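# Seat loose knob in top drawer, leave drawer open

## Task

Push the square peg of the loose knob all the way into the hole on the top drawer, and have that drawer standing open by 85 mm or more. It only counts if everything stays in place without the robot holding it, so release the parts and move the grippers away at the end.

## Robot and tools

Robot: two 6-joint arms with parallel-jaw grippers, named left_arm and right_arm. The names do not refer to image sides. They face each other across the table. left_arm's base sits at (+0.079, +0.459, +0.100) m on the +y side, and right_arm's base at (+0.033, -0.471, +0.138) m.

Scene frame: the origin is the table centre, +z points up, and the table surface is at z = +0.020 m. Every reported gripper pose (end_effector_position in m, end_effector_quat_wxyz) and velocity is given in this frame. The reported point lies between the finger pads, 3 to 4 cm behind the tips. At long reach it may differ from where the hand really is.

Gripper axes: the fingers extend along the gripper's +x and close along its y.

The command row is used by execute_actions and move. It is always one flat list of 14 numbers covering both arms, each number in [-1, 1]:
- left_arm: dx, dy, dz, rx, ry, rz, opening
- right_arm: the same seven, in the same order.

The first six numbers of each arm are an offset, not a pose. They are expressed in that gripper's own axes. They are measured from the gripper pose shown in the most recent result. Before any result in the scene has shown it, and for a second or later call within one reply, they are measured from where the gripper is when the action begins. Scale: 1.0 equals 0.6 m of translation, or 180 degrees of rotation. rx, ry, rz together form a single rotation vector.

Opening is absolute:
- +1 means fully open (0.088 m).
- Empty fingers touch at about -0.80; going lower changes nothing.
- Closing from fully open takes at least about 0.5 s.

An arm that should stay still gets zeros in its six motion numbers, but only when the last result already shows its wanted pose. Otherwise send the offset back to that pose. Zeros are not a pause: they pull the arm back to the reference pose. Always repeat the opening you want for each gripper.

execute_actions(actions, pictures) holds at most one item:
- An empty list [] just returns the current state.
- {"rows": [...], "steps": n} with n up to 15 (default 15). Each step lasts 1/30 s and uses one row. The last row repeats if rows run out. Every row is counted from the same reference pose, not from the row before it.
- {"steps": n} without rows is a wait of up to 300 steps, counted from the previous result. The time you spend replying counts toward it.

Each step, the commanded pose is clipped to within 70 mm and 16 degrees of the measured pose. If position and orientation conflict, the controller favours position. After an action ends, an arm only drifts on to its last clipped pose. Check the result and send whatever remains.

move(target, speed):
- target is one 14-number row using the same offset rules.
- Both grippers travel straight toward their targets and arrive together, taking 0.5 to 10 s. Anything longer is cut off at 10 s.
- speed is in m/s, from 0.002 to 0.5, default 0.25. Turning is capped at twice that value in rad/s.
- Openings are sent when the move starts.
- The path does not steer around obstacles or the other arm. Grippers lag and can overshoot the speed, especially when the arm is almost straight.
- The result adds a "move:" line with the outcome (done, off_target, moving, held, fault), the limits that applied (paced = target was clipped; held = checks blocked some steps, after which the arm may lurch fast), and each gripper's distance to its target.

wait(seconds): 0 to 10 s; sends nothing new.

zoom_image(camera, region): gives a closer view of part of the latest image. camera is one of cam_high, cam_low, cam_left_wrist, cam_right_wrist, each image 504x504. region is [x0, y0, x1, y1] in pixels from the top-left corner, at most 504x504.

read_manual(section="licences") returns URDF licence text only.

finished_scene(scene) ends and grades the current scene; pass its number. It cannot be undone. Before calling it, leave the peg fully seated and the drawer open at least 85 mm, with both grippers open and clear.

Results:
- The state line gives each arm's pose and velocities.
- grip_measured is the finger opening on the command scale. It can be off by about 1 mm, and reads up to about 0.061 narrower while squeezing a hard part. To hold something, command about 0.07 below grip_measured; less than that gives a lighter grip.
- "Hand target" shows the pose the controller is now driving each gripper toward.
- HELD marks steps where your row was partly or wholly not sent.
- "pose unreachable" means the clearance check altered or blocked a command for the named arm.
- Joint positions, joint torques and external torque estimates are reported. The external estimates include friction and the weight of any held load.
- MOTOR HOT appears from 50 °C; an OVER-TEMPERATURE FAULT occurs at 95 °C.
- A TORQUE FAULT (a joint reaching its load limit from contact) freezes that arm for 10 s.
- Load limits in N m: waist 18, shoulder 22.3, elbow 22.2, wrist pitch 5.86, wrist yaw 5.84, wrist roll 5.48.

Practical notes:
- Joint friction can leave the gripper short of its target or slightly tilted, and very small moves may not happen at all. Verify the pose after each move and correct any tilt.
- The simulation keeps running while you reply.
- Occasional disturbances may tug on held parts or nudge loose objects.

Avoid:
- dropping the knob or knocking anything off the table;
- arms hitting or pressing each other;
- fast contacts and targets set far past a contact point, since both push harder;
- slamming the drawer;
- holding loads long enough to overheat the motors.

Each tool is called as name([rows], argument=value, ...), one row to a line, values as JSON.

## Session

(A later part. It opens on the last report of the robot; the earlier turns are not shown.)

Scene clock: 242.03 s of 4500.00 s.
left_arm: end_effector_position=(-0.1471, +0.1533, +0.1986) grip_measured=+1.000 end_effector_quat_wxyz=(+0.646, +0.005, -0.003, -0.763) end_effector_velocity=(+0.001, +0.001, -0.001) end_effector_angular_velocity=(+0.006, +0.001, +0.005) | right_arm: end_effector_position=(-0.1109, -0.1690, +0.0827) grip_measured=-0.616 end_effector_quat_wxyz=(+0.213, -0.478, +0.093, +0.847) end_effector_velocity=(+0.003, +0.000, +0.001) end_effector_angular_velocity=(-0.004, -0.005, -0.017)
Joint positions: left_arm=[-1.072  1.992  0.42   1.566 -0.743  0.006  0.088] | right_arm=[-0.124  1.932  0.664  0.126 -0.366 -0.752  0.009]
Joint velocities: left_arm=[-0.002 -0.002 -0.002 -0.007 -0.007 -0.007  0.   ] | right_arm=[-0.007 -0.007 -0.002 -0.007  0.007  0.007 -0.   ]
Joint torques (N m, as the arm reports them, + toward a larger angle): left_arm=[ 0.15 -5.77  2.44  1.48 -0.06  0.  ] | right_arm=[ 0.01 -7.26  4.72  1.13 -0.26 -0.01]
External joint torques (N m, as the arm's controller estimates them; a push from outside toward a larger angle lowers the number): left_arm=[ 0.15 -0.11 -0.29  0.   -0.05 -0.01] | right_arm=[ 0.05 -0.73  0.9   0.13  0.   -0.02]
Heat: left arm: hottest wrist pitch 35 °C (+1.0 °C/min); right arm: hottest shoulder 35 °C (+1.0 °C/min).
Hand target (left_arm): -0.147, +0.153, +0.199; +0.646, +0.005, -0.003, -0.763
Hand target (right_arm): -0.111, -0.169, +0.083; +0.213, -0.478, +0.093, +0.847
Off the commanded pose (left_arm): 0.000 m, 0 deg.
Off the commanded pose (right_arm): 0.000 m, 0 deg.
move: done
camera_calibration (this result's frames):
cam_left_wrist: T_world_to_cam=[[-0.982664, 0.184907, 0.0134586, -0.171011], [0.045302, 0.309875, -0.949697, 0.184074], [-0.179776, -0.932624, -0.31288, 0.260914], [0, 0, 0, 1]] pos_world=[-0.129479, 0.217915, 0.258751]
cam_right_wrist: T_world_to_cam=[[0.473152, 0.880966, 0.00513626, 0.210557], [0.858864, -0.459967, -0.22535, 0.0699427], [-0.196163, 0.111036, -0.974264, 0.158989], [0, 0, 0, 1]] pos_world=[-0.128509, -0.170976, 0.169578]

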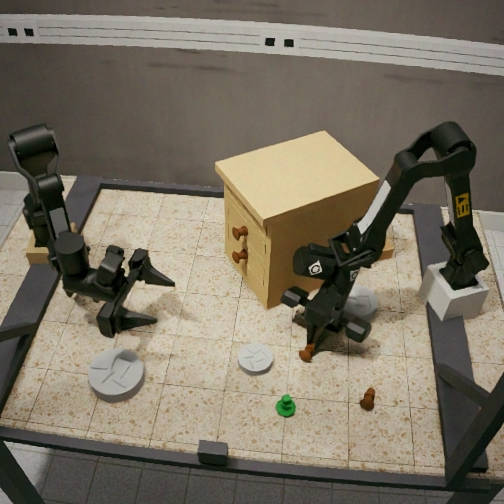

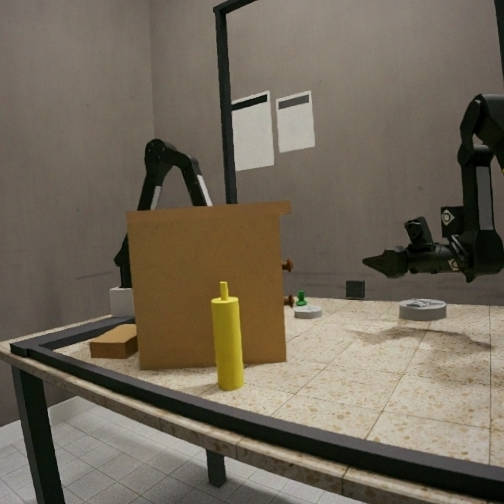

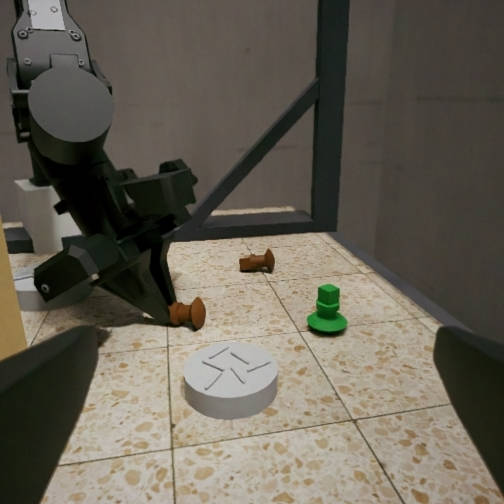

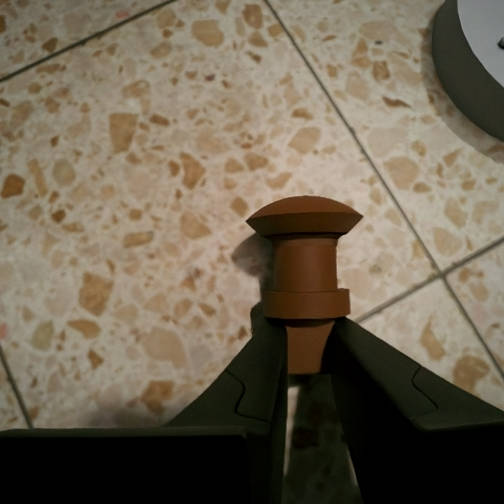

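move(target=[0,0,0,0,0,0,1,-0.085,-0.003,0.053,0,0,0,-0.7], speed=0.1)

move(target=[0,0,0,0,0,0,1,-0.107,-0.17,0.279,0.297,0.016,-0.184,-0.7], speed=0.15)

Scene clock: 255.50 s of 4500.00 s.
left_arm: end_effector_position=(-0.1471, +0.1533, +0.1986) grip_measured=+1.000 end_effector_quat_wxyz=(+0.646, +0.005, -0.003, -0.763) end_effector_velocity=(+0.002, -0.000, -0.006) end_effector_angular_velocity=(+0.024, -0.022, +0.010) | right_arm: end_effector_position=(-0.1095, -0.1737, +0.1365) grip_measured=-0.616 end_effector_quat_wxyz=(+0.209, -0.482, +0.100, +0.845) end_effector_velocity=(+0.001, -0.004, +0.002) end_effector_angular_velocity=(-0.010, +0.001, +0.007)
Joint positions: left_arm=[-1.072  1.992  0.42   1.566 -0.743  0.006  0.088] | right_arm=[-0.124  1.723  0.718 -0.155 -0.366 -0.752  0.009]
Joint velocities: left_arm=[ 0.002 -0.002 -0.002 -0.037 -0.007 -0.007  0.   ] | right_arm=[-0.002 -0.012 -0.002 -0.022 -0.007 -0.007 -0.   ]
Joint torques (N m, as the arm reports them, + toward a larger angle): left_arm=[-0.09 -5.8   2.53  1.49 -0.05  0.05] | right_arm=[ 0.23 -7.81  7.55  1.   -0.23  0.09]
External joint torques (N m, as the arm's controller estimates them; a push from outside toward a larger angle lowers the number): left_arm=[-0.11 -0.15 -0.23  0.02 -0.05  0.04] | right_arm=[ 0.23 -1.8   2.68  0.04  0.04  0.09]
Heat: left arm: hottest wrist pitch 35 °C (+2.0 °C/min); right arm: hottest shoulder 35 °C (+1.0 °C/min).
Hand target (left_arm): -0.147, +0.153, +0.199; +0.646, +0.005, -0.003, -0.763
Hand target (right_arm): -0.112, -0.169, +0.143; +0.213, -0.478, +0.093, +0.847
Off the commanded pose (left_arm): 0.000 m, 0 deg.
Off the commanded pose (right_arm): 0.008 m, 1 deg.
After step 90, 9.40 s passed at rest.
move: done
camera_calibration (this result's frames):
cam_left_wrist: T_world_to_cam=[[-0.982664, 0.184907, 0.0134586, -0.171011], [0.045302, 0.309875, -0.949697, 0.184074], [-0.179776, -0.932624, -0.31288, 0.260914], [0, 0, 0, 1]] pos_world=[-0.129479, 0.217915, 0.258751]
cam_right_wrist: T_world_to_cam=[[0.473158, 0.880944, -0.00765567, 0.215564], [0.859963, -0.463741, -0.21309, 0.0764724], [-0.19127, 0.0942415, -0.977003, 0.210186], [0, 0, 0, 1]] pos_world=[-0.127557, -0.174244, 0.223298]

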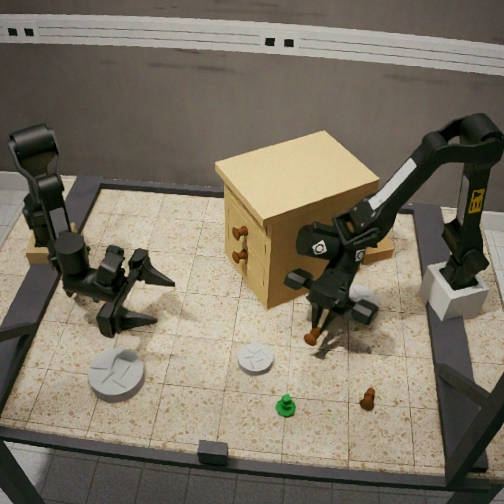

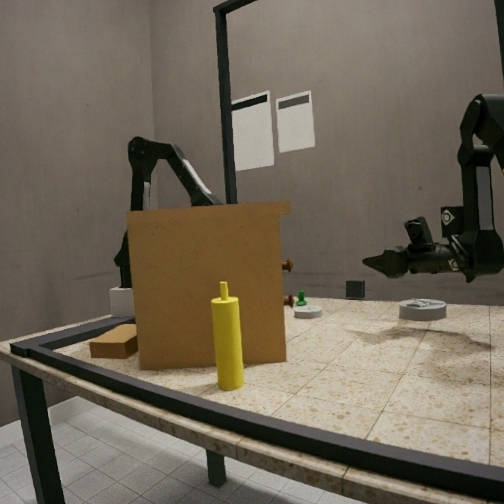

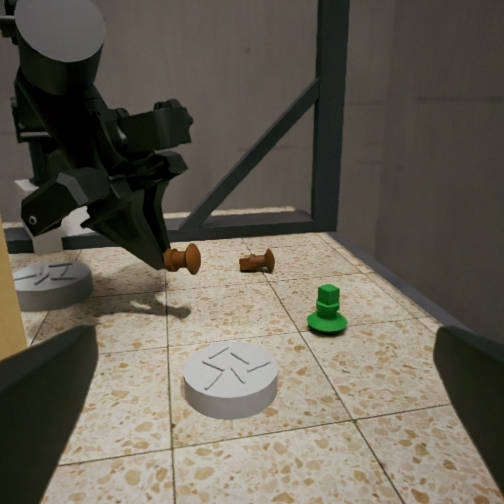

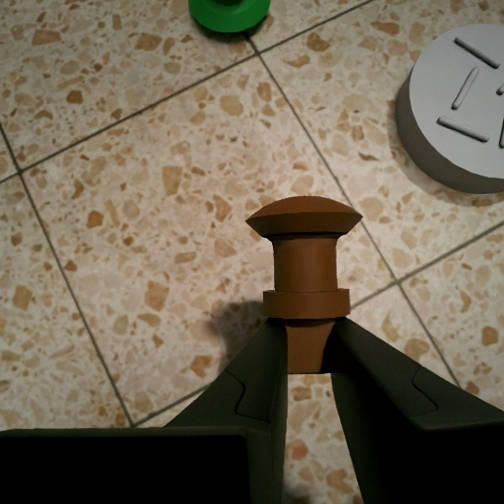

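Scene clock: 259.60 s of 4500.00 s.
left_arm: end_effector_position=(-0.1471, +0.1533, +0.1986) grip_measured=+1.000 end_effector_quat_wxyz=(+0.646, +0.005, -0.003, -0.763) end_effector_velocity=(+0.001, +0.001, +0.002) end_effector_angular_velocity=(-0.003, +0.013, +0.005) | right_arm: end_effector_position=(-0.1617, -0.0383, +0.2795) grip_measured=-0.616 end_effector_quat_wxyz=(+0.619, -0.369, +0.333, +0.608) end_effector_velocity=(+0.001, -0.002, -0.003) end_effector_angular_velocity=(-0.024, -0.018, -0.007)
Joint positions: left_arm=[-1.072  1.992  0.42   1.566 -0.743  0.006  0.088] | right_arm=[ 0.105  1.988  1.698 -0.824  0.286  0.422  0.009]
Joint velocities: left_arm=[-0.002 -0.002 -0.002  0.007 -0.007 -0.007  0.   ] | right_arm=[ 0.002  0.017  0.022 -0.037  0.007  0.007 -0.   ]
Joint torques (N m, as the arm reports them, + toward a larger angle): left_arm=[ 0.05 -5.73  2.5   1.5  -0.04  0.  ] | right_arm=[ 0.28 -9.31  9.48  1.08  0.38  0.19]
External joint torques (N m, as the arm's controller estimates them; a push from outside toward a larger angle lowers the number): left_arm=[ 0.04  0.01 -0.26 -0.01 -0.03 -0.01] | right_arm=[0.22 0.14 3.09 0.03 0.19 0.18]
Heat: left arm: hottest wrist pitch 35 °C (+1.0 °C/min); right arm: hottest shoulder 35 °C (+1.0 °C/min).
Hand target (left_arm): -0.147, +0.153, +0.199; +0.646, +0.005, -0.003, -0.763
Hand target (right_arm): -0.164, -0.036, +0.280; +0.622, -0.367, +0.333, +0.607
Off the commanded pose (left_arm): 0.000 m, 0 deg.
Off the commanded pose (right_arm): 0.003 m, 0 deg.
move: done
camera_calibration (this result's frames):
cam_left_wrist: T_world_to_cam=[[-0.982664, 0.184907, 0.0134586, -0.171011], [0.045302, 0.309875, -0.949697, 0.184074], [-0.179776, -0.932624, -0.31288, 0.260914], [0, 0, 0, 1]] pos_world=[-0.129479, 0.217915, 0.258751]
cam_right_wrist: T_world_to_cam=[[0.999821, -0.0154736, 0.0108906, 0.167744], [-0.0129424, -0.979104, -0.202946, 0.0509599], [0.0138033, 0.202769, -0.979129, 0.365047], [0, 0, 0, 1]] pos_world=[-0.172093, -0.0215295, 0.365943]

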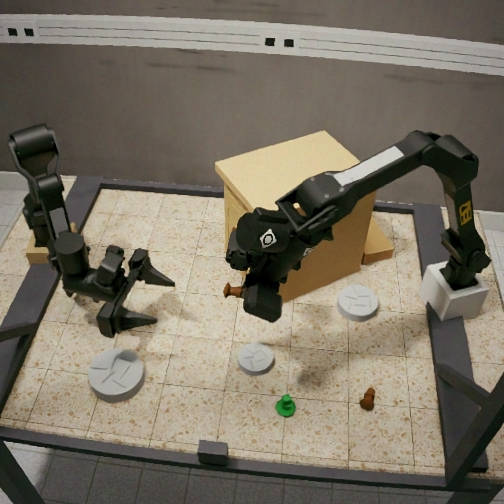

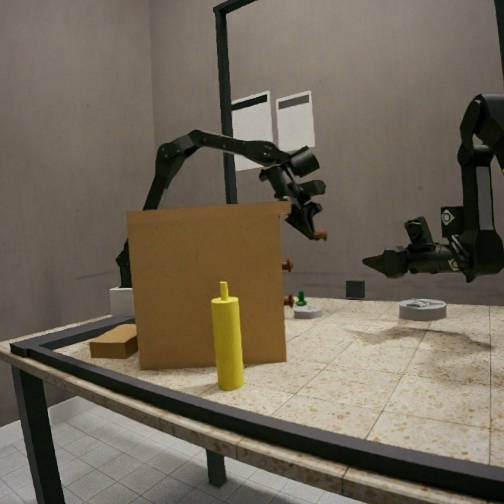

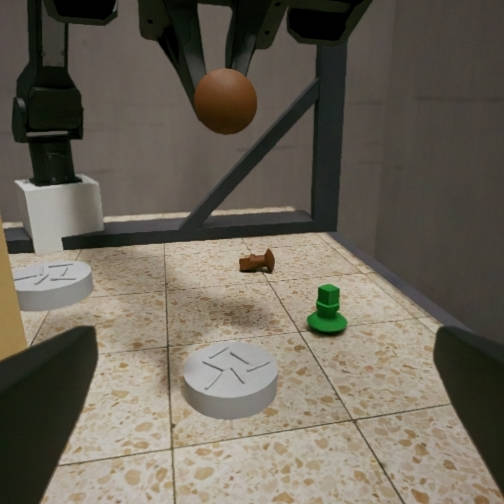

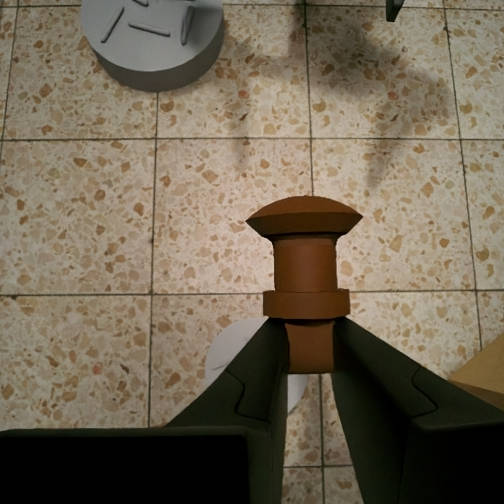

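zoom_image(camera="cam_low", region=[270, 190, 400, 290])

Region (270, 190, 400, 290) of cam_low's 504x504 image, scaled by 3.877, with more detail than that image has; it fills the top 388 rows of this view, and the rest is white.

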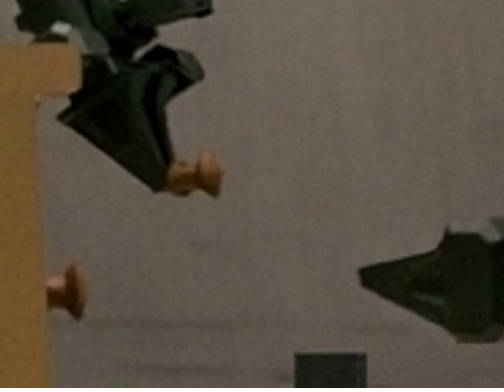

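move(target=[0.115,0,0.105,0,0,0.053,1,0,0,0,0,0.044,0,-0.7], speed=0.15)

zoom_image(camera="cam_low", region=[270, 190, 400, 290])

Scene clock: 271.10 s of 4500.00 s.
left_arm: end_effector_position=(-0.1604, +0.0878, +0.2514) grip_measured=+1.000 end_effector_quat_wxyz=(+0.704, +0.018, -0.005, -0.710) end_effector_velocity=(-0.000, -0.003, +0.000) end_effector_angular_velocity=(+0.012, +0.009, +0.010) | right_arm: end_effector_position=(-0.1612, -0.0410, +0.2803) grip_measured=-0.616 end_effector_quat_wxyz=(+0.595, -0.412, +0.371, +0.582) end_effector_velocity=(+0.004, -0.002, -0.001) end_effector_angular_velocity=(-0.018, +0.001, -0.012)
Joint positions: left_arm=[-0.988  1.885  0.737  1.119 -0.815  0.012  0.088] | right_arm=[ 0.089  2.08   1.884 -1.043  0.227  0.43   0.009]
Joint velocities: left_arm=[ 0.002 -0.002  0.017 -0.037 -0.007 -0.022  0.   ] | right_arm=[-0.007  0.002  0.007 -0.022 -0.007  0.007 -0.   ]
Joint torques (N m, as the arm reports them, + toward a larger angle): left_arm=[ 0.26 -8.64  5.49  1.32 -0.21 -0.05] | right_arm=[-0.28 -9.59  9.1   0.85 -0.02  0.19]
External joint torques (N m, as the arm's controller estimates them; a push from outside toward a larger angle lowers the number): left_arm=[ 0.25 -1.87  0.89 -0.12 -0.2  -0.05] | right_arm=[-0.2   0.32  2.88 -0.02 -0.19  0.18]
Heat: left arm: hottest wrist pitch 35 °C (+1.0 °C/min); right arm: hottest shoulder 36 °C (+2.0 °C/min).
Hand target (left_arm): -0.159, +0.085, +0.261; +0.707, +0.005, -0.003, -0.707
Hand target (right_arm): -0.162, -0.038, +0.279; +0.595, -0.409, +0.375, +0.581
Off the commanded pose (left_arm): 0.010 m, 2 deg.
Off the commanded pose (right_arm): 0.003 m, 1 deg.
After step 90, 7.37 s passed at rest.
move: off_target (left_arm)
camera_calibration (this result's frames):
cam_left_wrist: T_world_to_cam=[[-0.99954, 0.0292383, -0.00811408, -0.156272], [0.0172299, 0.326785, -0.944941, 0.247988], [-0.0249769, -0.944646, -0.327139, 0.243392], [0, 0, 0, 1]] pos_world=[-0.154394, 0.15345, 0.312689]
cam_right_wrist: T_world_to_cam=[[0.999663, -0.0140782, 0.0218274, 0.164157], [-0.0125369, -0.997523, -0.0692077, 0.0103007], [0.0227476, 0.0689107, -0.997363, 0.367412], [0, 0, 0, 1]] pos_world=[-0.172331, -0.0127324, 0.363573]

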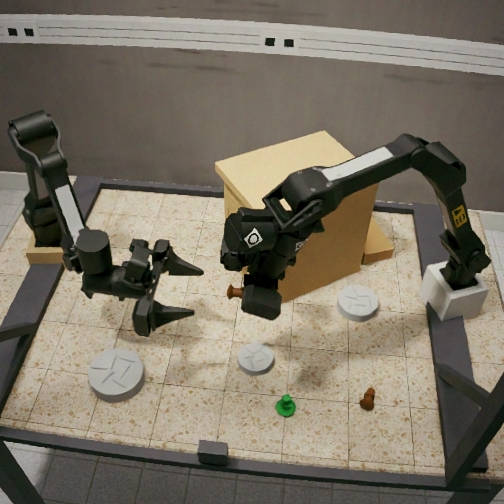

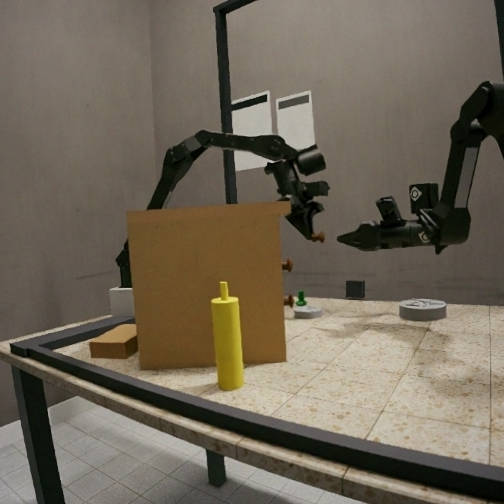

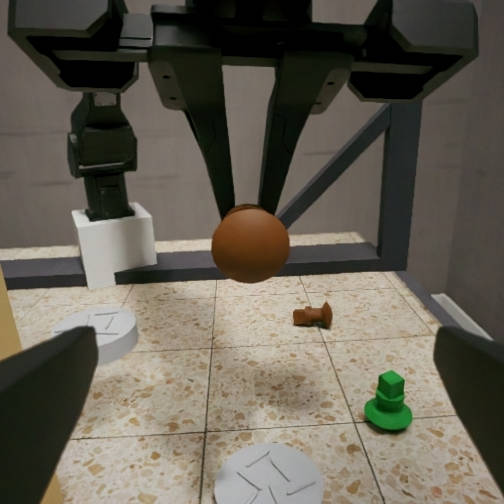

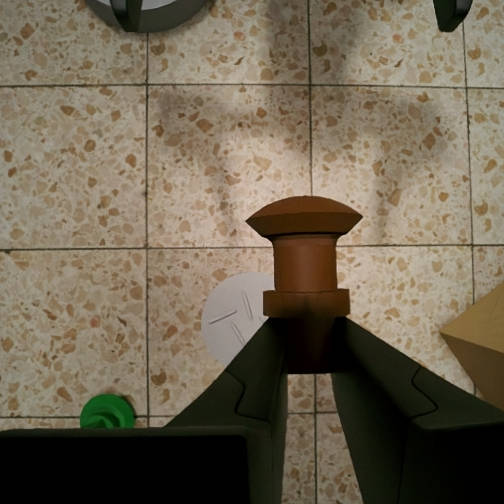

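Region (270, 190, 400, 290) of cam_low's 504x504 image, scaled by 3.877, with more detail than that image has; it fills the top 388 rows of this view, and the rest is white.

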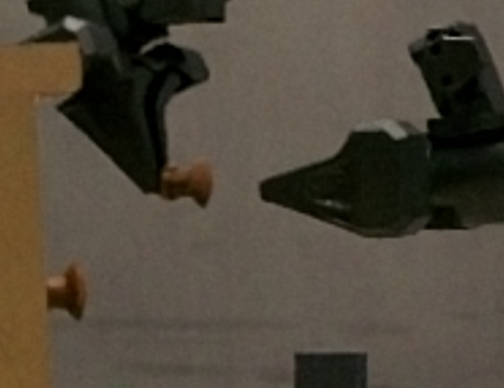

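move(target=[0.05,0.006,0.025,-0.012,-0.008,0,0.25,0,0,0,0,-0.04,0,-0.7], speed=0.08)

zoom_image(camera="cam_low", region=[270, 190, 400, 290])

Scene clock: 282.60 s of 4500.00 s.
left_arm: end_effector_position=(-0.1564, +0.0610, +0.2672) grip_measured=+0.253 end_effector_quat_wxyz=(+0.704, -0.004, -0.001, -0.710) end_effector_velocity=(-0.001, -0.001, +0.000) end_effector_angular_velocity=(+0.002, +0.006, +0.005) | right_arm: end_effector_position=(-0.1620, -0.0381, +0.2797) grip_measured=-0.616 end_effector_quat_wxyz=(+0.617, -0.373, +0.338, +0.606) end_effector_velocity=(+0.002, -0.003, -0.002) end_effector_angular_velocity=(-0.006, +0.001, +0.007)
Joint positions: left_arm=[-0.922  1.899  0.816  1.093 -0.75   0.003  0.051] | right_arm=[ 0.103  1.998  1.718 -0.846  0.279  0.422  0.009]
Joint velocities: left_arm=[-0.002  0.002  0.007 -0.007 -0.007 -0.007 -0.   ] | right_arm=[-0.002 -0.012 -0.022  0.007 -0.007 -0.007 -0.   ]
Joint torques (N m, as the arm reports them, + toward a larger angle): left_arm=[ 0.35 -6.02  5.72  1.37  0.17  0.  ] | right_arm=[  0.32 -12.21   6.     1.35   0.38  -0.2 ]
External joint torques (N m, as the arm's controller estimates them; a push from outside toward a larger angle lowers the number): left_arm=[ 0.38  1.28  0.75 -0.13  0.16 -0.01] | right_arm=[ 0.23 -2.65 -0.42  0.29  0.2  -0.21]
Heat: left arm: hottest shoulder 35 °C (+1.0 °C/min); right arm: hottest shoulder 37 °C (+3.0 °C/min).
Hand target (left_arm): -0.158, +0.058, +0.266; +0.704, -0.004, -0.000, -0.710
Hand target (right_arm): -0.161, -0.041, +0.280; +0.617, -0.375, +0.333, +0.606
Off the commanded pose (left_arm): 0.004 m, 0 deg.
Off the commanded pose (right_arm): 0.003 m, 1 deg.
After step 90, 7.37 s passed at rest.
move: done
camera_calibration (this result's frames):
cam_left_wrist: T_world_to_cam=[[-0.99922, 0.028678, 0.0271518, -0.160761], [-0.0172299, 0.30207, -0.95313, 0.269856], [-0.0355356, -0.952854, -0.30134, 0.21536], [0, 0, 0, 1]] pos_world=[-0.148333, 0.128301, 0.326469]
cam_right_wrist: T_world_to_cam=[[0.999833, -0.0147379, 0.0108199, 0.168022], [-0.0124183, -0.981758, -0.18973, 0.047391], [0.0134188, 0.189564, -0.981777, 0.365395], [0, 0, 0, 1]] pos_world=[-0.172308, -0.0202629, 0.36591]

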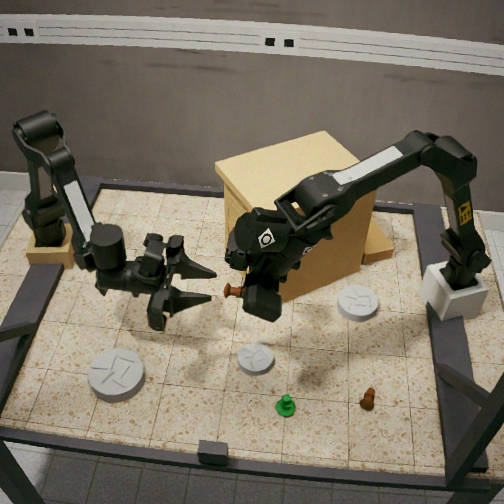

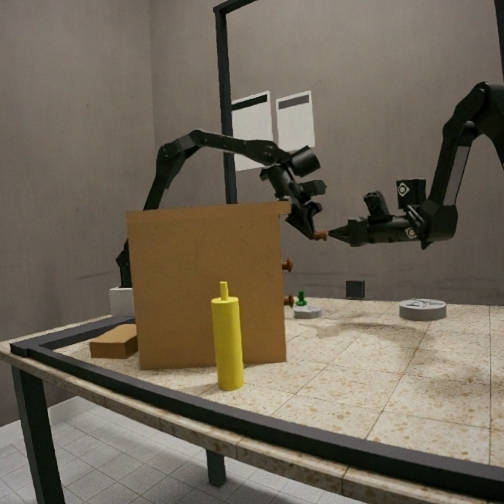

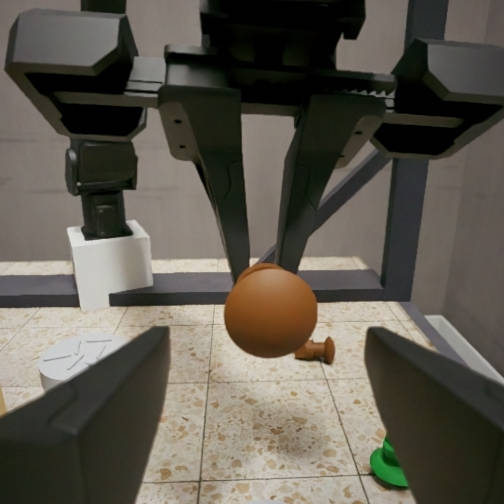

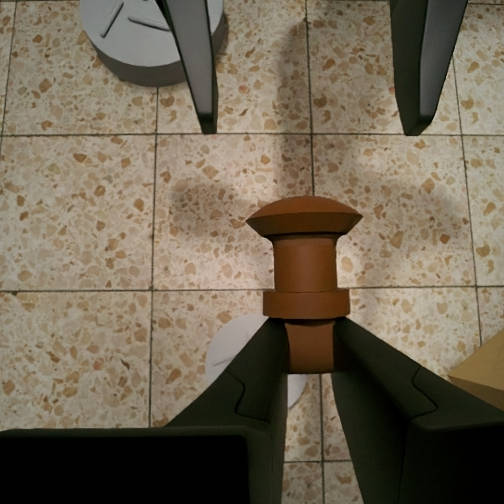

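Region (270, 190, 400, 290) of cam_low's 504x504 image, scaled by 3.877, with more detail than that image has; it fills the top 388 rows of this view, and the rest is white.

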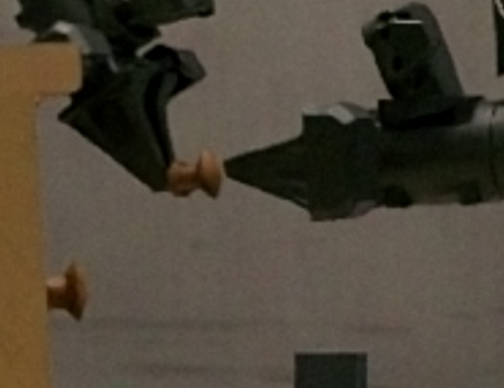

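move(target=[0.072,-0.002,-0.009,0,0,0,0.25,0,0,0,0,0,0,-0.7], speed=0.04)

zoom_image(camera="cam_low", region=[270, 190, 400, 290])

Scene clock: 289.73 s of 4500.00 s.
left_arm: end_effector_position=(-0.1572, +0.0216, +0.2637) grip_measured=+0.253 end_effector_quat_wxyz=(+0.705, -0.004, -0.002, -0.710) end_effector_velocity=(+0.001, -0.002, -0.001) end_effector_angular_velocity=(+0.010, -0.000, +0.010) | right_arm: end_effector_position=(-0.1618, -0.0382, +0.2796) grip_measured=-0.616 end_effector_quat_wxyz=(+0.617, -0.373, +0.337, +0.606) end_effector_velocity=(+0.003, -0.005, -0.004) end_effector_angular_velocity=(-0.034, -0.007, +0.021)
Joint positions: left_arm=[-0.851  1.997  0.947  1.06  -0.68   0.003  0.051] | right_arm=[ 0.103  1.997  1.715 -0.844  0.28   0.422  0.009]
Joint velocities: left_arm=[ 0.002  0.002  0.012 -0.022 -0.007 -0.007  0.   ] | right_arm=[-0.007 -0.002 -0.007 -0.022 -0.022 -0.022 -0.   ]
Joint torques (N m, as the arm reports them, + toward a larger angle): left_arm=[ 0.37 -6.87  5.88  1.38  0.15  0.01] | right_arm=[  0.   -10.58   7.89   1.05   0.15   0.  ]
External joint torques (N m, as the arm's controller estimates them; a push from outside toward a larger angle lowers the number): left_arm=[ 0.3   1.23  0.77 -0.15  0.16  0.  ] | right_arm=[-0.01 -1.14  1.55  0.02 -0.03 -0.01]
Heat: left arm: hottest shoulder 35 °C (+0.0 °C/min); right arm: hottest shoulder 39 °C (+5.0 °C/min).
Hand target (left_arm): -0.158, +0.018, +0.262; +0.704, -0.003, -0.002, -0.710
Hand target (right_arm): -0.162, -0.038, +0.280; +0.617, -0.373, +0.337, +0.606
Off the commanded pose (left_arm): 0.004 m, 0 deg.
Off the commanded pose (right_arm): 0.000 m, 0 deg.
After step 90, 2.73 s passed at rest.
move: done
camera_calibration (this result's frames):
cam_left_wrist: T_world_to_cam=[[-0.999235, 0.0275701, 0.0277203, -0.160415], [-0.0181529, 0.300788, -0.953518, 0.278423], [-0.0346265, -0.953293, -0.300057, 0.176552], [0, 0, 0, 1]] pos_world=[-0.149125, 0.0889817, 0.322904]
cam_right_wrist: T_world_to_cam=[[0.999828, -0.0147463, 0.0112218, 0.167736], [-0.0123366, -0.98157, -0.190704, 0.0475947], [0.0138271, 0.190533, -0.981583, 0.365393], [0, 0, 0, 1]] pos_world=[-0.172173, -0.0204285, 0.365858]

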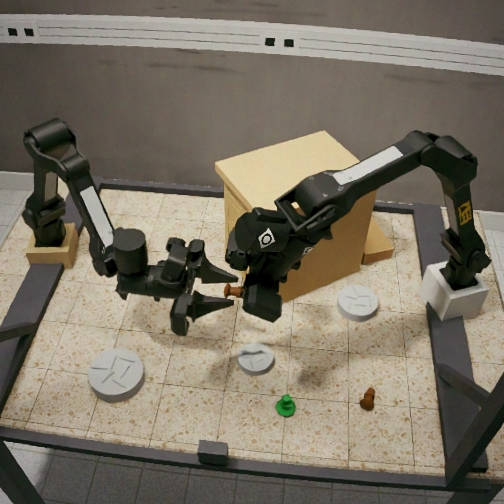

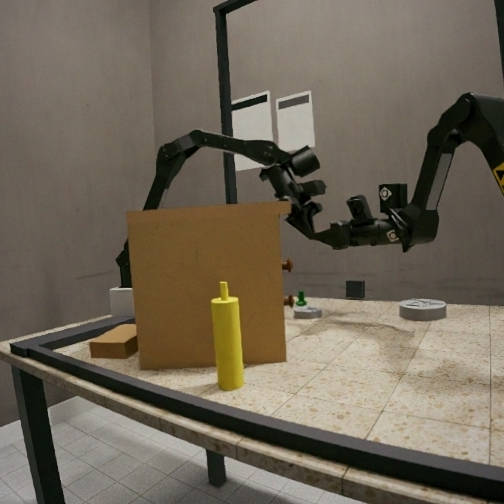

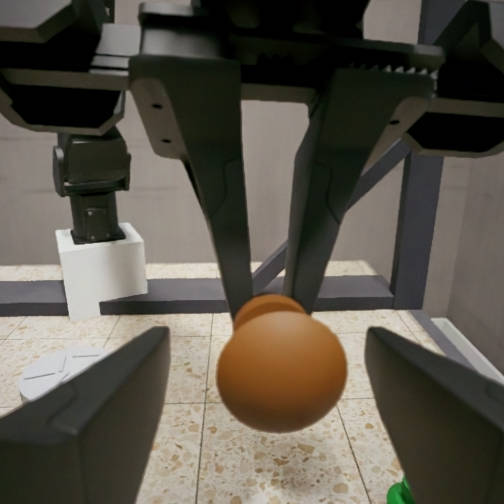

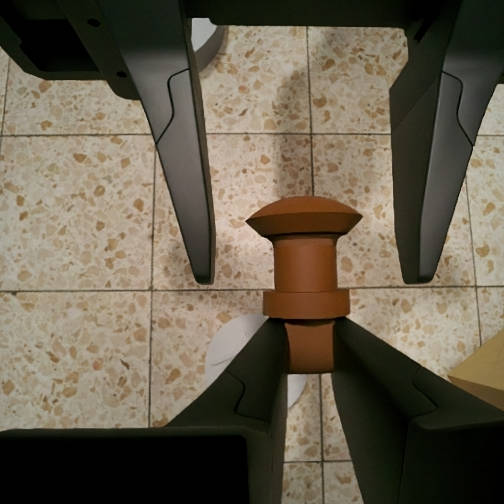

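Region (270, 190, 400, 290) of cam_low's 504x504 image, scaled by 3.877, with more detail than that image has; it fills the top 388 rows of this view, and the rest is white.

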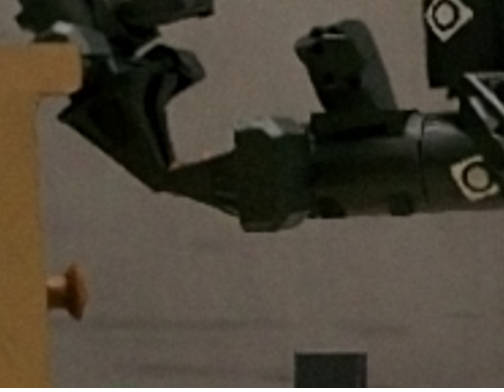

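move(target=[-0.004,-0.007,0,0,0,0,0.05,0,0,0,0,0,0,-0.7], speed=0.02)

move(target=[0,0,0,0,0,0,-0.22,0,0,0,0,0,0,-0.7], speed=0.02)

Scene clock: 296.83 s of 4500.00 s.
left_arm: end_effector_position=(-0.1600, +0.0234, +0.2639) grip_measured=+0.054 end_effector_quat_wxyz=(+0.704, -0.004, -0.002, -0.710) end_effector_velocity=(+0.000, +0.001, -0.004) end_effector_angular_velocity=(+0.017, -0.021, +0.005) | right_arm: end_effector_position=(-0.1618, -0.0382, +0.2796) grip_measured=-0.616 end_effector_quat_wxyz=(+0.617, -0.373, +0.337, +0.606) end_effector_velocity=(+0.003, -0.001, -0.001) end_effector_angular_velocity=(-0.010, -0.009, +0.015)
Joint positions: left_arm=[-0.859  1.997  0.949  1.06  -0.687  0.003  0.042] | right_arm=[ 0.103  1.997  1.715 -0.844  0.28   0.422  0.009]
Joint velocities: left_arm=[-0.002 -0.002 -0.002 -0.022 -0.007  0.007 -0.001] | right_arm=[-0.007 -0.002 -0.002 -0.007 -0.007 -0.022 -0.   ]
Joint torques (N m, as the arm reports them, + toward a larger angle): left_arm=[-0.44 -8.03  4.77  1.47 -0.25  0.02] | right_arm=[  0.04 -10.71   7.64   1.17   0.18  -0.01]
External joint torques (N m, as the arm's controller estimates them; a push from outside toward a larger angle lowers the number): left_arm=[-0.42  0.02 -0.31 -0.04 -0.26  0.01] | right_arm=[ 0.1  -1.07  1.17  0.12 -0.02 -0.02]
Heat: left arm: hottest shoulder 35 °C (+0.0 °C/min); right arm: hottest shoulder 39 °C (+5.0 °C/min).
Hand target (left_arm): -0.161, +0.024, +0.264; +0.705, -0.004, -0.002, -0.710
Hand target (right_arm): -0.162, -0.038, +0.280; +0.617, -0.372, +0.337, +0.606
Off the commanded pose (left_arm): 0.002 m, 0 deg.
Off the commanded pose (right_arm): 0.000 m, 0 deg.
After step 90, 3.40 s passed at rest.
move: done
camera_calibration (this result's frames):
cam_left_wrist: T_world_to_cam=[[-0.999184, 0.0291021, 0.0280137, -0.163403], [-0.0179807, 0.30058, -0.953587, 0.278007], [-0.0361718, -0.953312, -0.299812, 0.177833], [0, 0, 0, 1]] pos_world=[-0.151838, 0.0907224, 0.322998]
cam_right_wrist: T_world_to_cam=[[0.999828, -0.0147463, 0.0112218, 0.167736], [-0.0123366, -0.98157, -0.190704, 0.0475947], [0.0138271, 0.190533, -0.981583, 0.365393], [0, 0, 0, 1]] pos_world=[-0.172173, -0.0204285, 0.365858]

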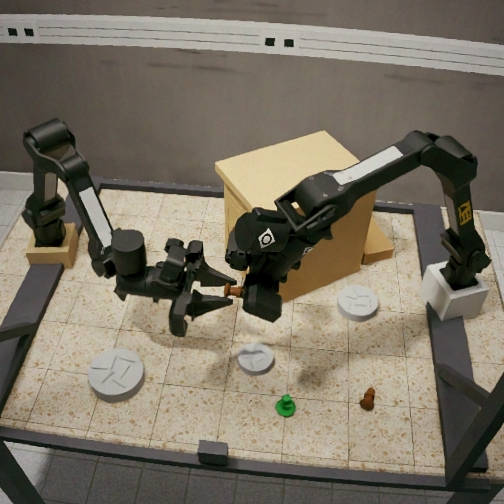

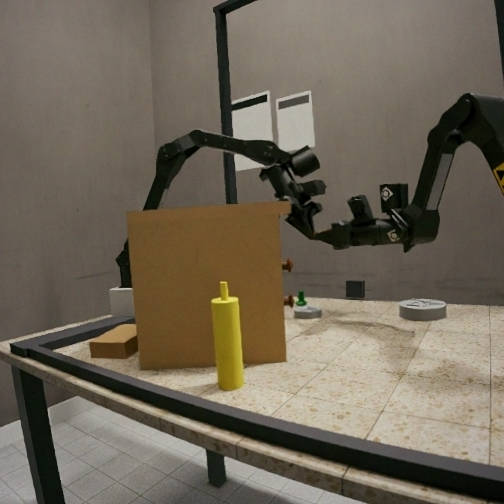

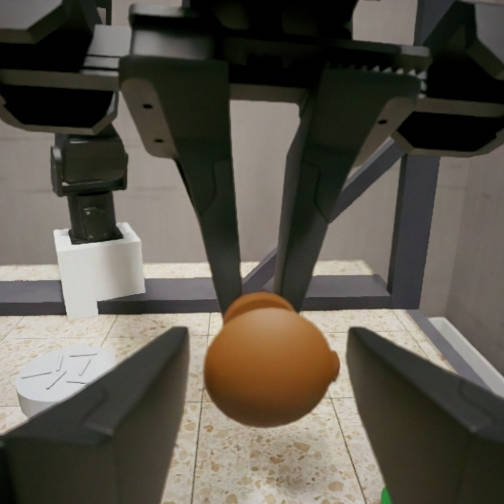

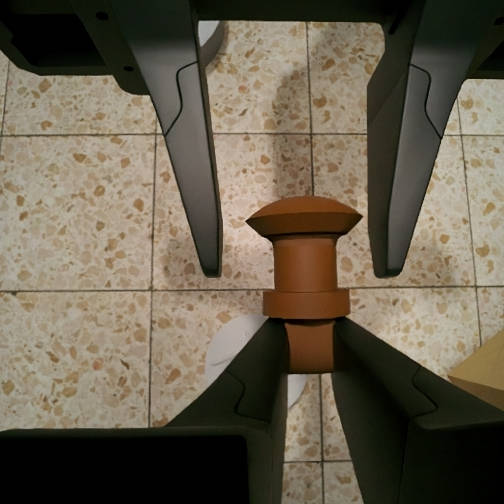

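Scene clock: 297.43 s of 4500.00 s.
left_arm: end_effector_position=(-0.1600, +0.0234, +0.2639) grip_measured=-0.213 end_effector_quat_wxyz=(+0.704, -0.004, -0.002, -0.710) end_effector_velocity=(-0.000, +0.000, +0.001) end_effector_angular_velocity=(+0.002, +0.006, +0.005) | right_arm: end_effector_position=(-0.1623, -0.0385, +0.2796) grip_measured=-0.616 end_effector_quat_wxyz=(+0.616, -0.373, +0.337, +0.606) end_effector_velocity=(+0.001, -0.001, +0.001) end_effector_angular_velocity=(-0.006, -0.006, +0.020)
Joint positions: left_arm=[-0.859  1.997  0.949  1.06  -0.687  0.003  0.029] | right_arm=[ 0.105  1.997  1.715 -0.844  0.28   0.422  0.009]
Joint velocities: left_arm=[-0.002 -0.002  0.002 -0.007 -0.007 -0.007 -0.001] | right_arm=[-0.002 -0.002  0.002 -0.007 -0.007 -0.022 -0.   ]
Joint torques (N m, as the arm reports them, + toward a larger angle): left_arm=[-0.13 -8.18  4.54  1.51  0.04  0.01] | right_arm=[ -0.06 -10.79   7.63   1.18   0.17  -0.01]
External joint torques (N m, as the arm's controller estimates them; a push from outside toward a larger angle lowers the number): left_arm=[-0.13 -0.1  -0.59 -0.01  0.03  0.  ] | right_arm=[ 0.   -1.23  1.2   0.13 -0.02 -0.01]
Heat: left arm: hottest shoulder 35 °C (+0.0 °C/min); right arm: hottest shoulder 39 °C (+5.1 °C/min).
Hand target (left_arm): -0.160, +0.023, +0.264; +0.704, -0.004, -0.002, -0.710
Hand target (right_arm): -0.162, -0.038, +0.280; +0.617, -0.373, +0.337, +0.606
Off the commanded pose (left_arm): 0.000 m, 0 deg.
Off the commanded pose (right_arm): 0.001 m, 0 deg.
move: done
camera_calibration (this result's frames):
cam_left_wrist: T_world_to_cam=[[-0.999195, 0.0287209, 0.028017, -0.163339], [-0.0180984, 0.300576, -0.953586, 0.277989], [-0.0358091, -0.953325, -0.299814, 0.177894], [0, 0, 0, 1]] pos_world=[-0.151806, 0.0907248, 0.322998]
cam_right_wrist: T_world_to_cam=[[0.999845, -0.0136021, 0.0112218, 0.168274], [-0.0112133, -0.981583, -0.190704, 0.0475511], [0.0136091, 0.190549, -0.981583, 0.365408], [0, 0, 0, 1]] pos_world=[-0.172688, -0.0206638, 0.365858]

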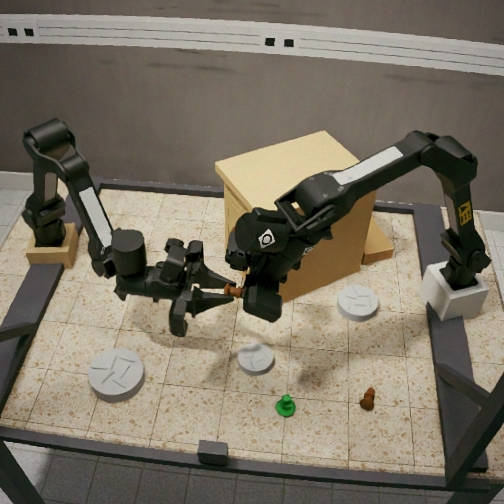

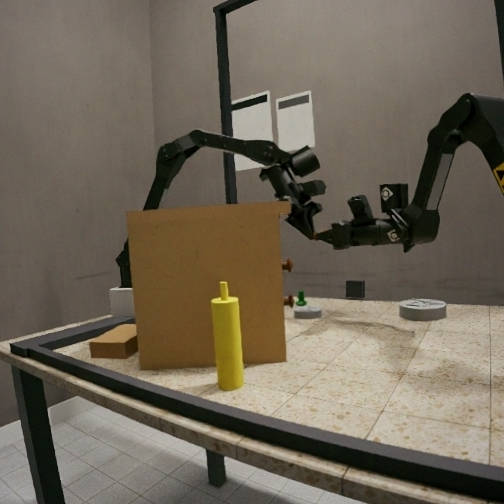

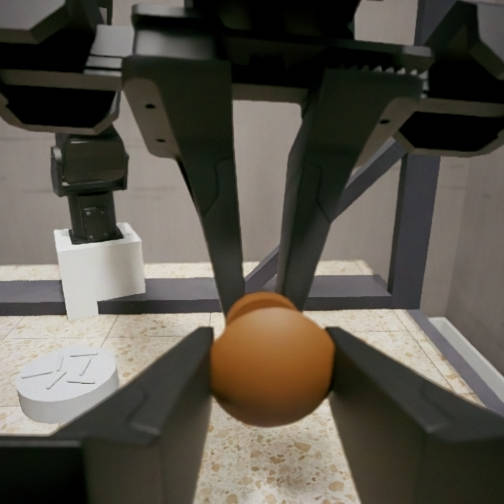

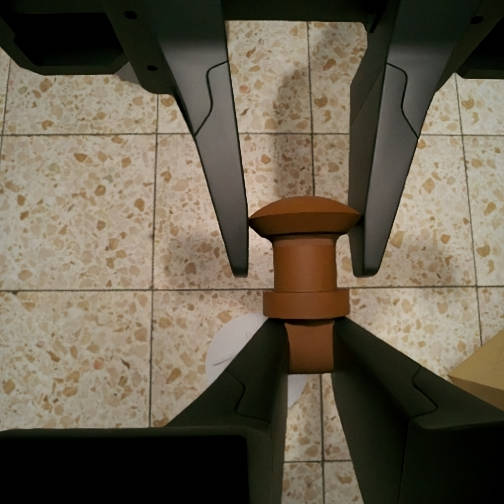

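move(target=[0,0,0,0,0,0,-0.34,0,0,0,0,0,0,-0.7], speed=0.02)

move(target=[0,0,0,0,0,0,-0.34,0,0,0,0,0,0,-0.2], speed=0.02)

Scene clock: 300.53 s of 4500.00 s.
left_arm: end_effector_position=(-0.1600, +0.0234, +0.2639) grip_measured=-0.288 end_effector_quat_wxyz=(+0.704, -0.004, -0.002, -0.710) end_effector_velocity=(+0.001, +0.002, -0.003) end_effector_angular_velocity=(+0.009, -0.000, +0.005) | right_arm: end_effector_position=(-0.1624, -0.0386, +0.2796) grip_measured=-0.616 end_effector_quat_wxyz=(+0.616, -0.373, +0.337, +0.606) end_effector_velocity=(+0.005, +0.000, -0.002) end_effector_angular_velocity=(-0.008, -0.015, -0.004)
Joint positions: left_arm=[-0.859  1.997  0.949  1.06  -0.687  0.003  0.025] | right_arm=[ 0.105  1.997  1.715 -0.844  0.28   0.422  0.009]
Joint velocities: left_arm=[-0.002 -0.002 -0.007 -0.007 -0.007 -0.007  0.   ] | right_arm=[-0.007  0.002 -0.002 -0.007  0.007 -0.007  0.   ]
Joint torques (N m, as the arm reports them, + toward a larger angle): left_arm=[ 0.18 -8.19  4.57  1.49 -0.04  0.02] | right_arm=[ -0.01 -10.74   7.61   1.2    0.17  -0.01]
External joint torques (N m, as the arm's controller estimates them; a push from outside toward a larger angle lowers the number): left_arm=[ 0.19 -0.18 -0.47 -0.01 -0.05  0.02] | right_arm=[ 0.15 -1.25  1.23  0.17 -0.03 -0.02]
Heat: left arm: hottest shoulder 35 °C (+0.0 °C/min); right arm: hottest shoulder 40 °C (+5.1 °C/min).
Hand target (left_arm): -0.160, +0.023, +0.264; +0.704, -0.004, -0.002, -0.710
Hand target (right_arm): -0.162, -0.038, +0.280; +0.616, -0.373, +0.337, +0.606
Off the commanded pose (left_arm): 0.000 m, 0 deg.
Off the commanded pose (right_arm): 0.000 m, 0 deg.
move: done
camera_calibration (this result's frames):
cam_left_wrist: T_world_to_cam=[[-0.999195, 0.0287209, 0.028017, -0.163339], [-0.0180984, 0.300576, -0.953586, 0.277989], [-0.0358091, -0.953325, -0.299814, 0.177894], [0, 0, 0, 1]] pos_world=[-0.151806, 0.0907248, 0.322998]
cam_right_wrist: T_world_to_cam=[[0.999848, -0.0132169, 0.0114133, 0.168364], [-0.0108032, -0.981651, -0.19038, 0.0473806], [0.0137201, 0.190228, -0.981644, 0.365424], [0, 0, 0, 1]] pos_world=[-0.17284, -0.0207774, 0.365815]

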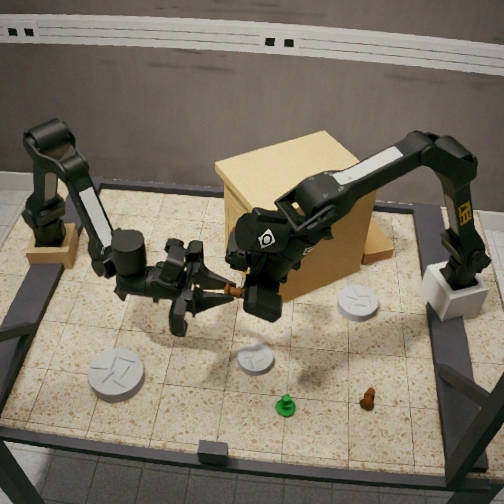

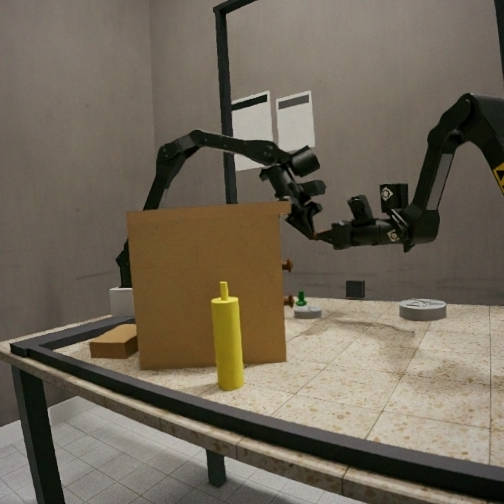

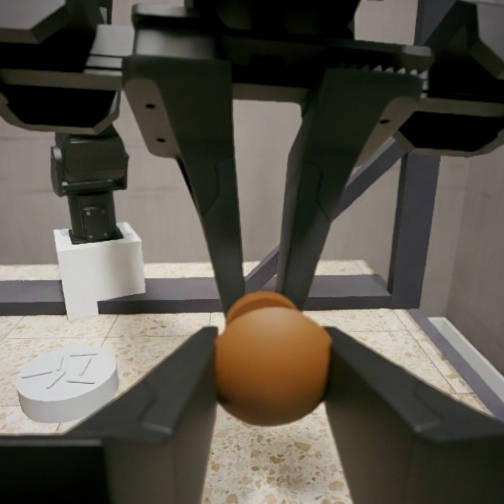

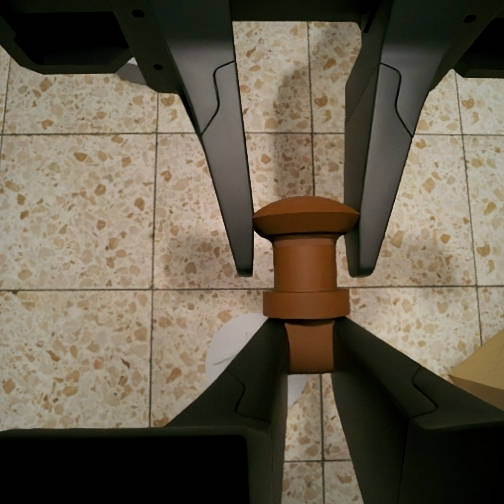

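Scene clock: 301.20 s of 4500.00 s.
left_arm: end_effector_position=(-0.1597, +0.0233, +0.2639) grip_measured=-0.289 end_effector_quat_wxyz=(+0.704, -0.004, -0.002, -0.710) end_effector_velocity=(+0.001, +0.001, +0.001) end_effector_angular_velocity=(+0.002, +0.006, +0.005) | right_arm: end_effector_position=(-0.1625, -0.0385, +0.2796) grip_measured=-0.205 end_effector_quat_wxyz=(+0.616, -0.373, +0.337, +0.606) end_effector_velocity=(+0.001, -0.002, -0.001) end_effector_angular_velocity=(-0.010, -0.009, +0.020)
Joint positions: left_arm=[-0.859  1.997  0.949  1.06  -0.688  0.003  0.025] | right_arm=[ 0.105  1.997  1.715 -0.844  0.28   0.422  0.029]
Joint velocities: left_arm=[-0.002 -0.007 -0.002 -0.007 -0.007 -0.007 -0.   ] | right_arm=[-0.002 -0.002 -0.002 -0.007 -0.007 -0.022  0.001]
Joint torques (N m, as the arm reports them, + toward a larger angle): left_arm=[ 0.01 -8.01  4.51  1.49  0.03  0.04] | right_arm=[  0.02 -10.77   7.59   1.14   0.18   0.  ]
External joint torques (N m, as the arm's controller estimates them; a push from outside toward a larger angle lowers the number): left_arm=[ 0.    0.1  -0.61 -0.03  0.03  0.03] | right_arm=[ 0.01 -1.2   1.14  0.07  0.    0.  ]
Heat: left arm: hottest shoulder 35 °C (+0.0 °C/min); right arm: hottest shoulder 40 °C (+5.0 °C/min).
Hand target (left_arm): -0.160, +0.023, +0.264; +0.704, -0.004, -0.002, -0.710
Hand target (right_arm): -0.162, -0.039, +0.280; +0.616, -0.373, +0.337, +0.606
Off the commanded pose (left_arm): 0.000 m, 0 deg.
Off the commanded pose (right_arm): 0.000 m, 0 deg.
move: done
camera_calibration (this result's frames):
cam_left_wrist: T_world_to_cam=[[-0.999216, 0.0279585, 0.0280204, -0.163099], [-0.0183308, 0.300565, -0.953585, 0.277983], [-0.0350827, -0.953352, -0.299817, 0.177931], [0, 0, 0, 1]] pos_world=[-0.151634, 0.0906393, 0.322997]
cam_right_wrist: T_world_to_cam=[[0.999855, -0.0130545, 0.010924, 0.168595], [-0.0107347, -0.981622, -0.190535, 0.047481], [0.0132106, 0.190391, -0.98162, 0.365354], [0, 0, 0, 1]] pos_world=[-0.172888, -0.0207506, 0.365844]

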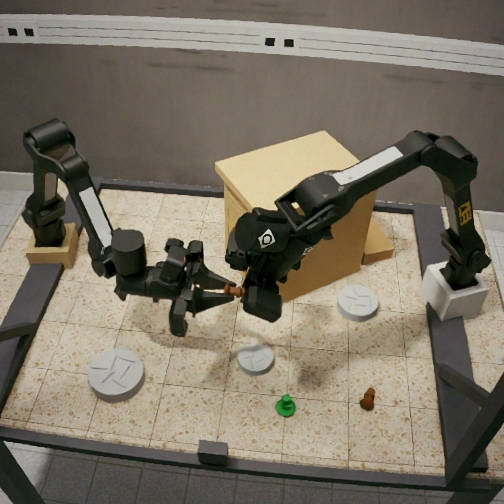

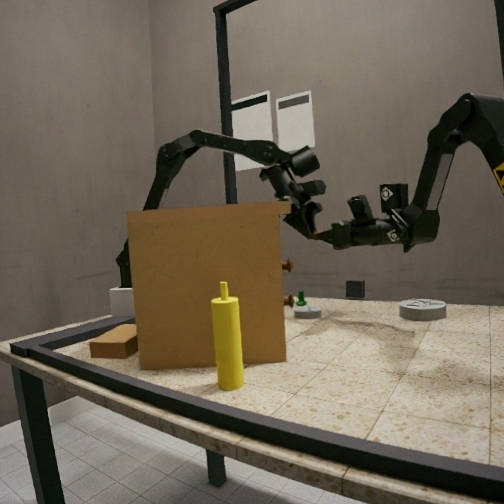

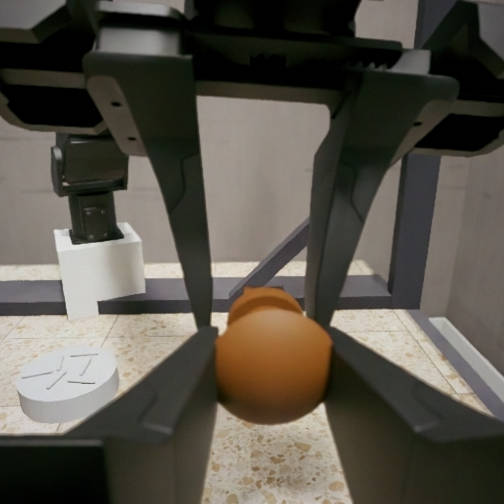

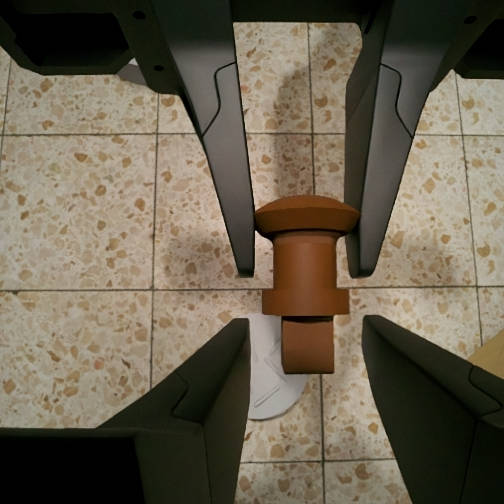

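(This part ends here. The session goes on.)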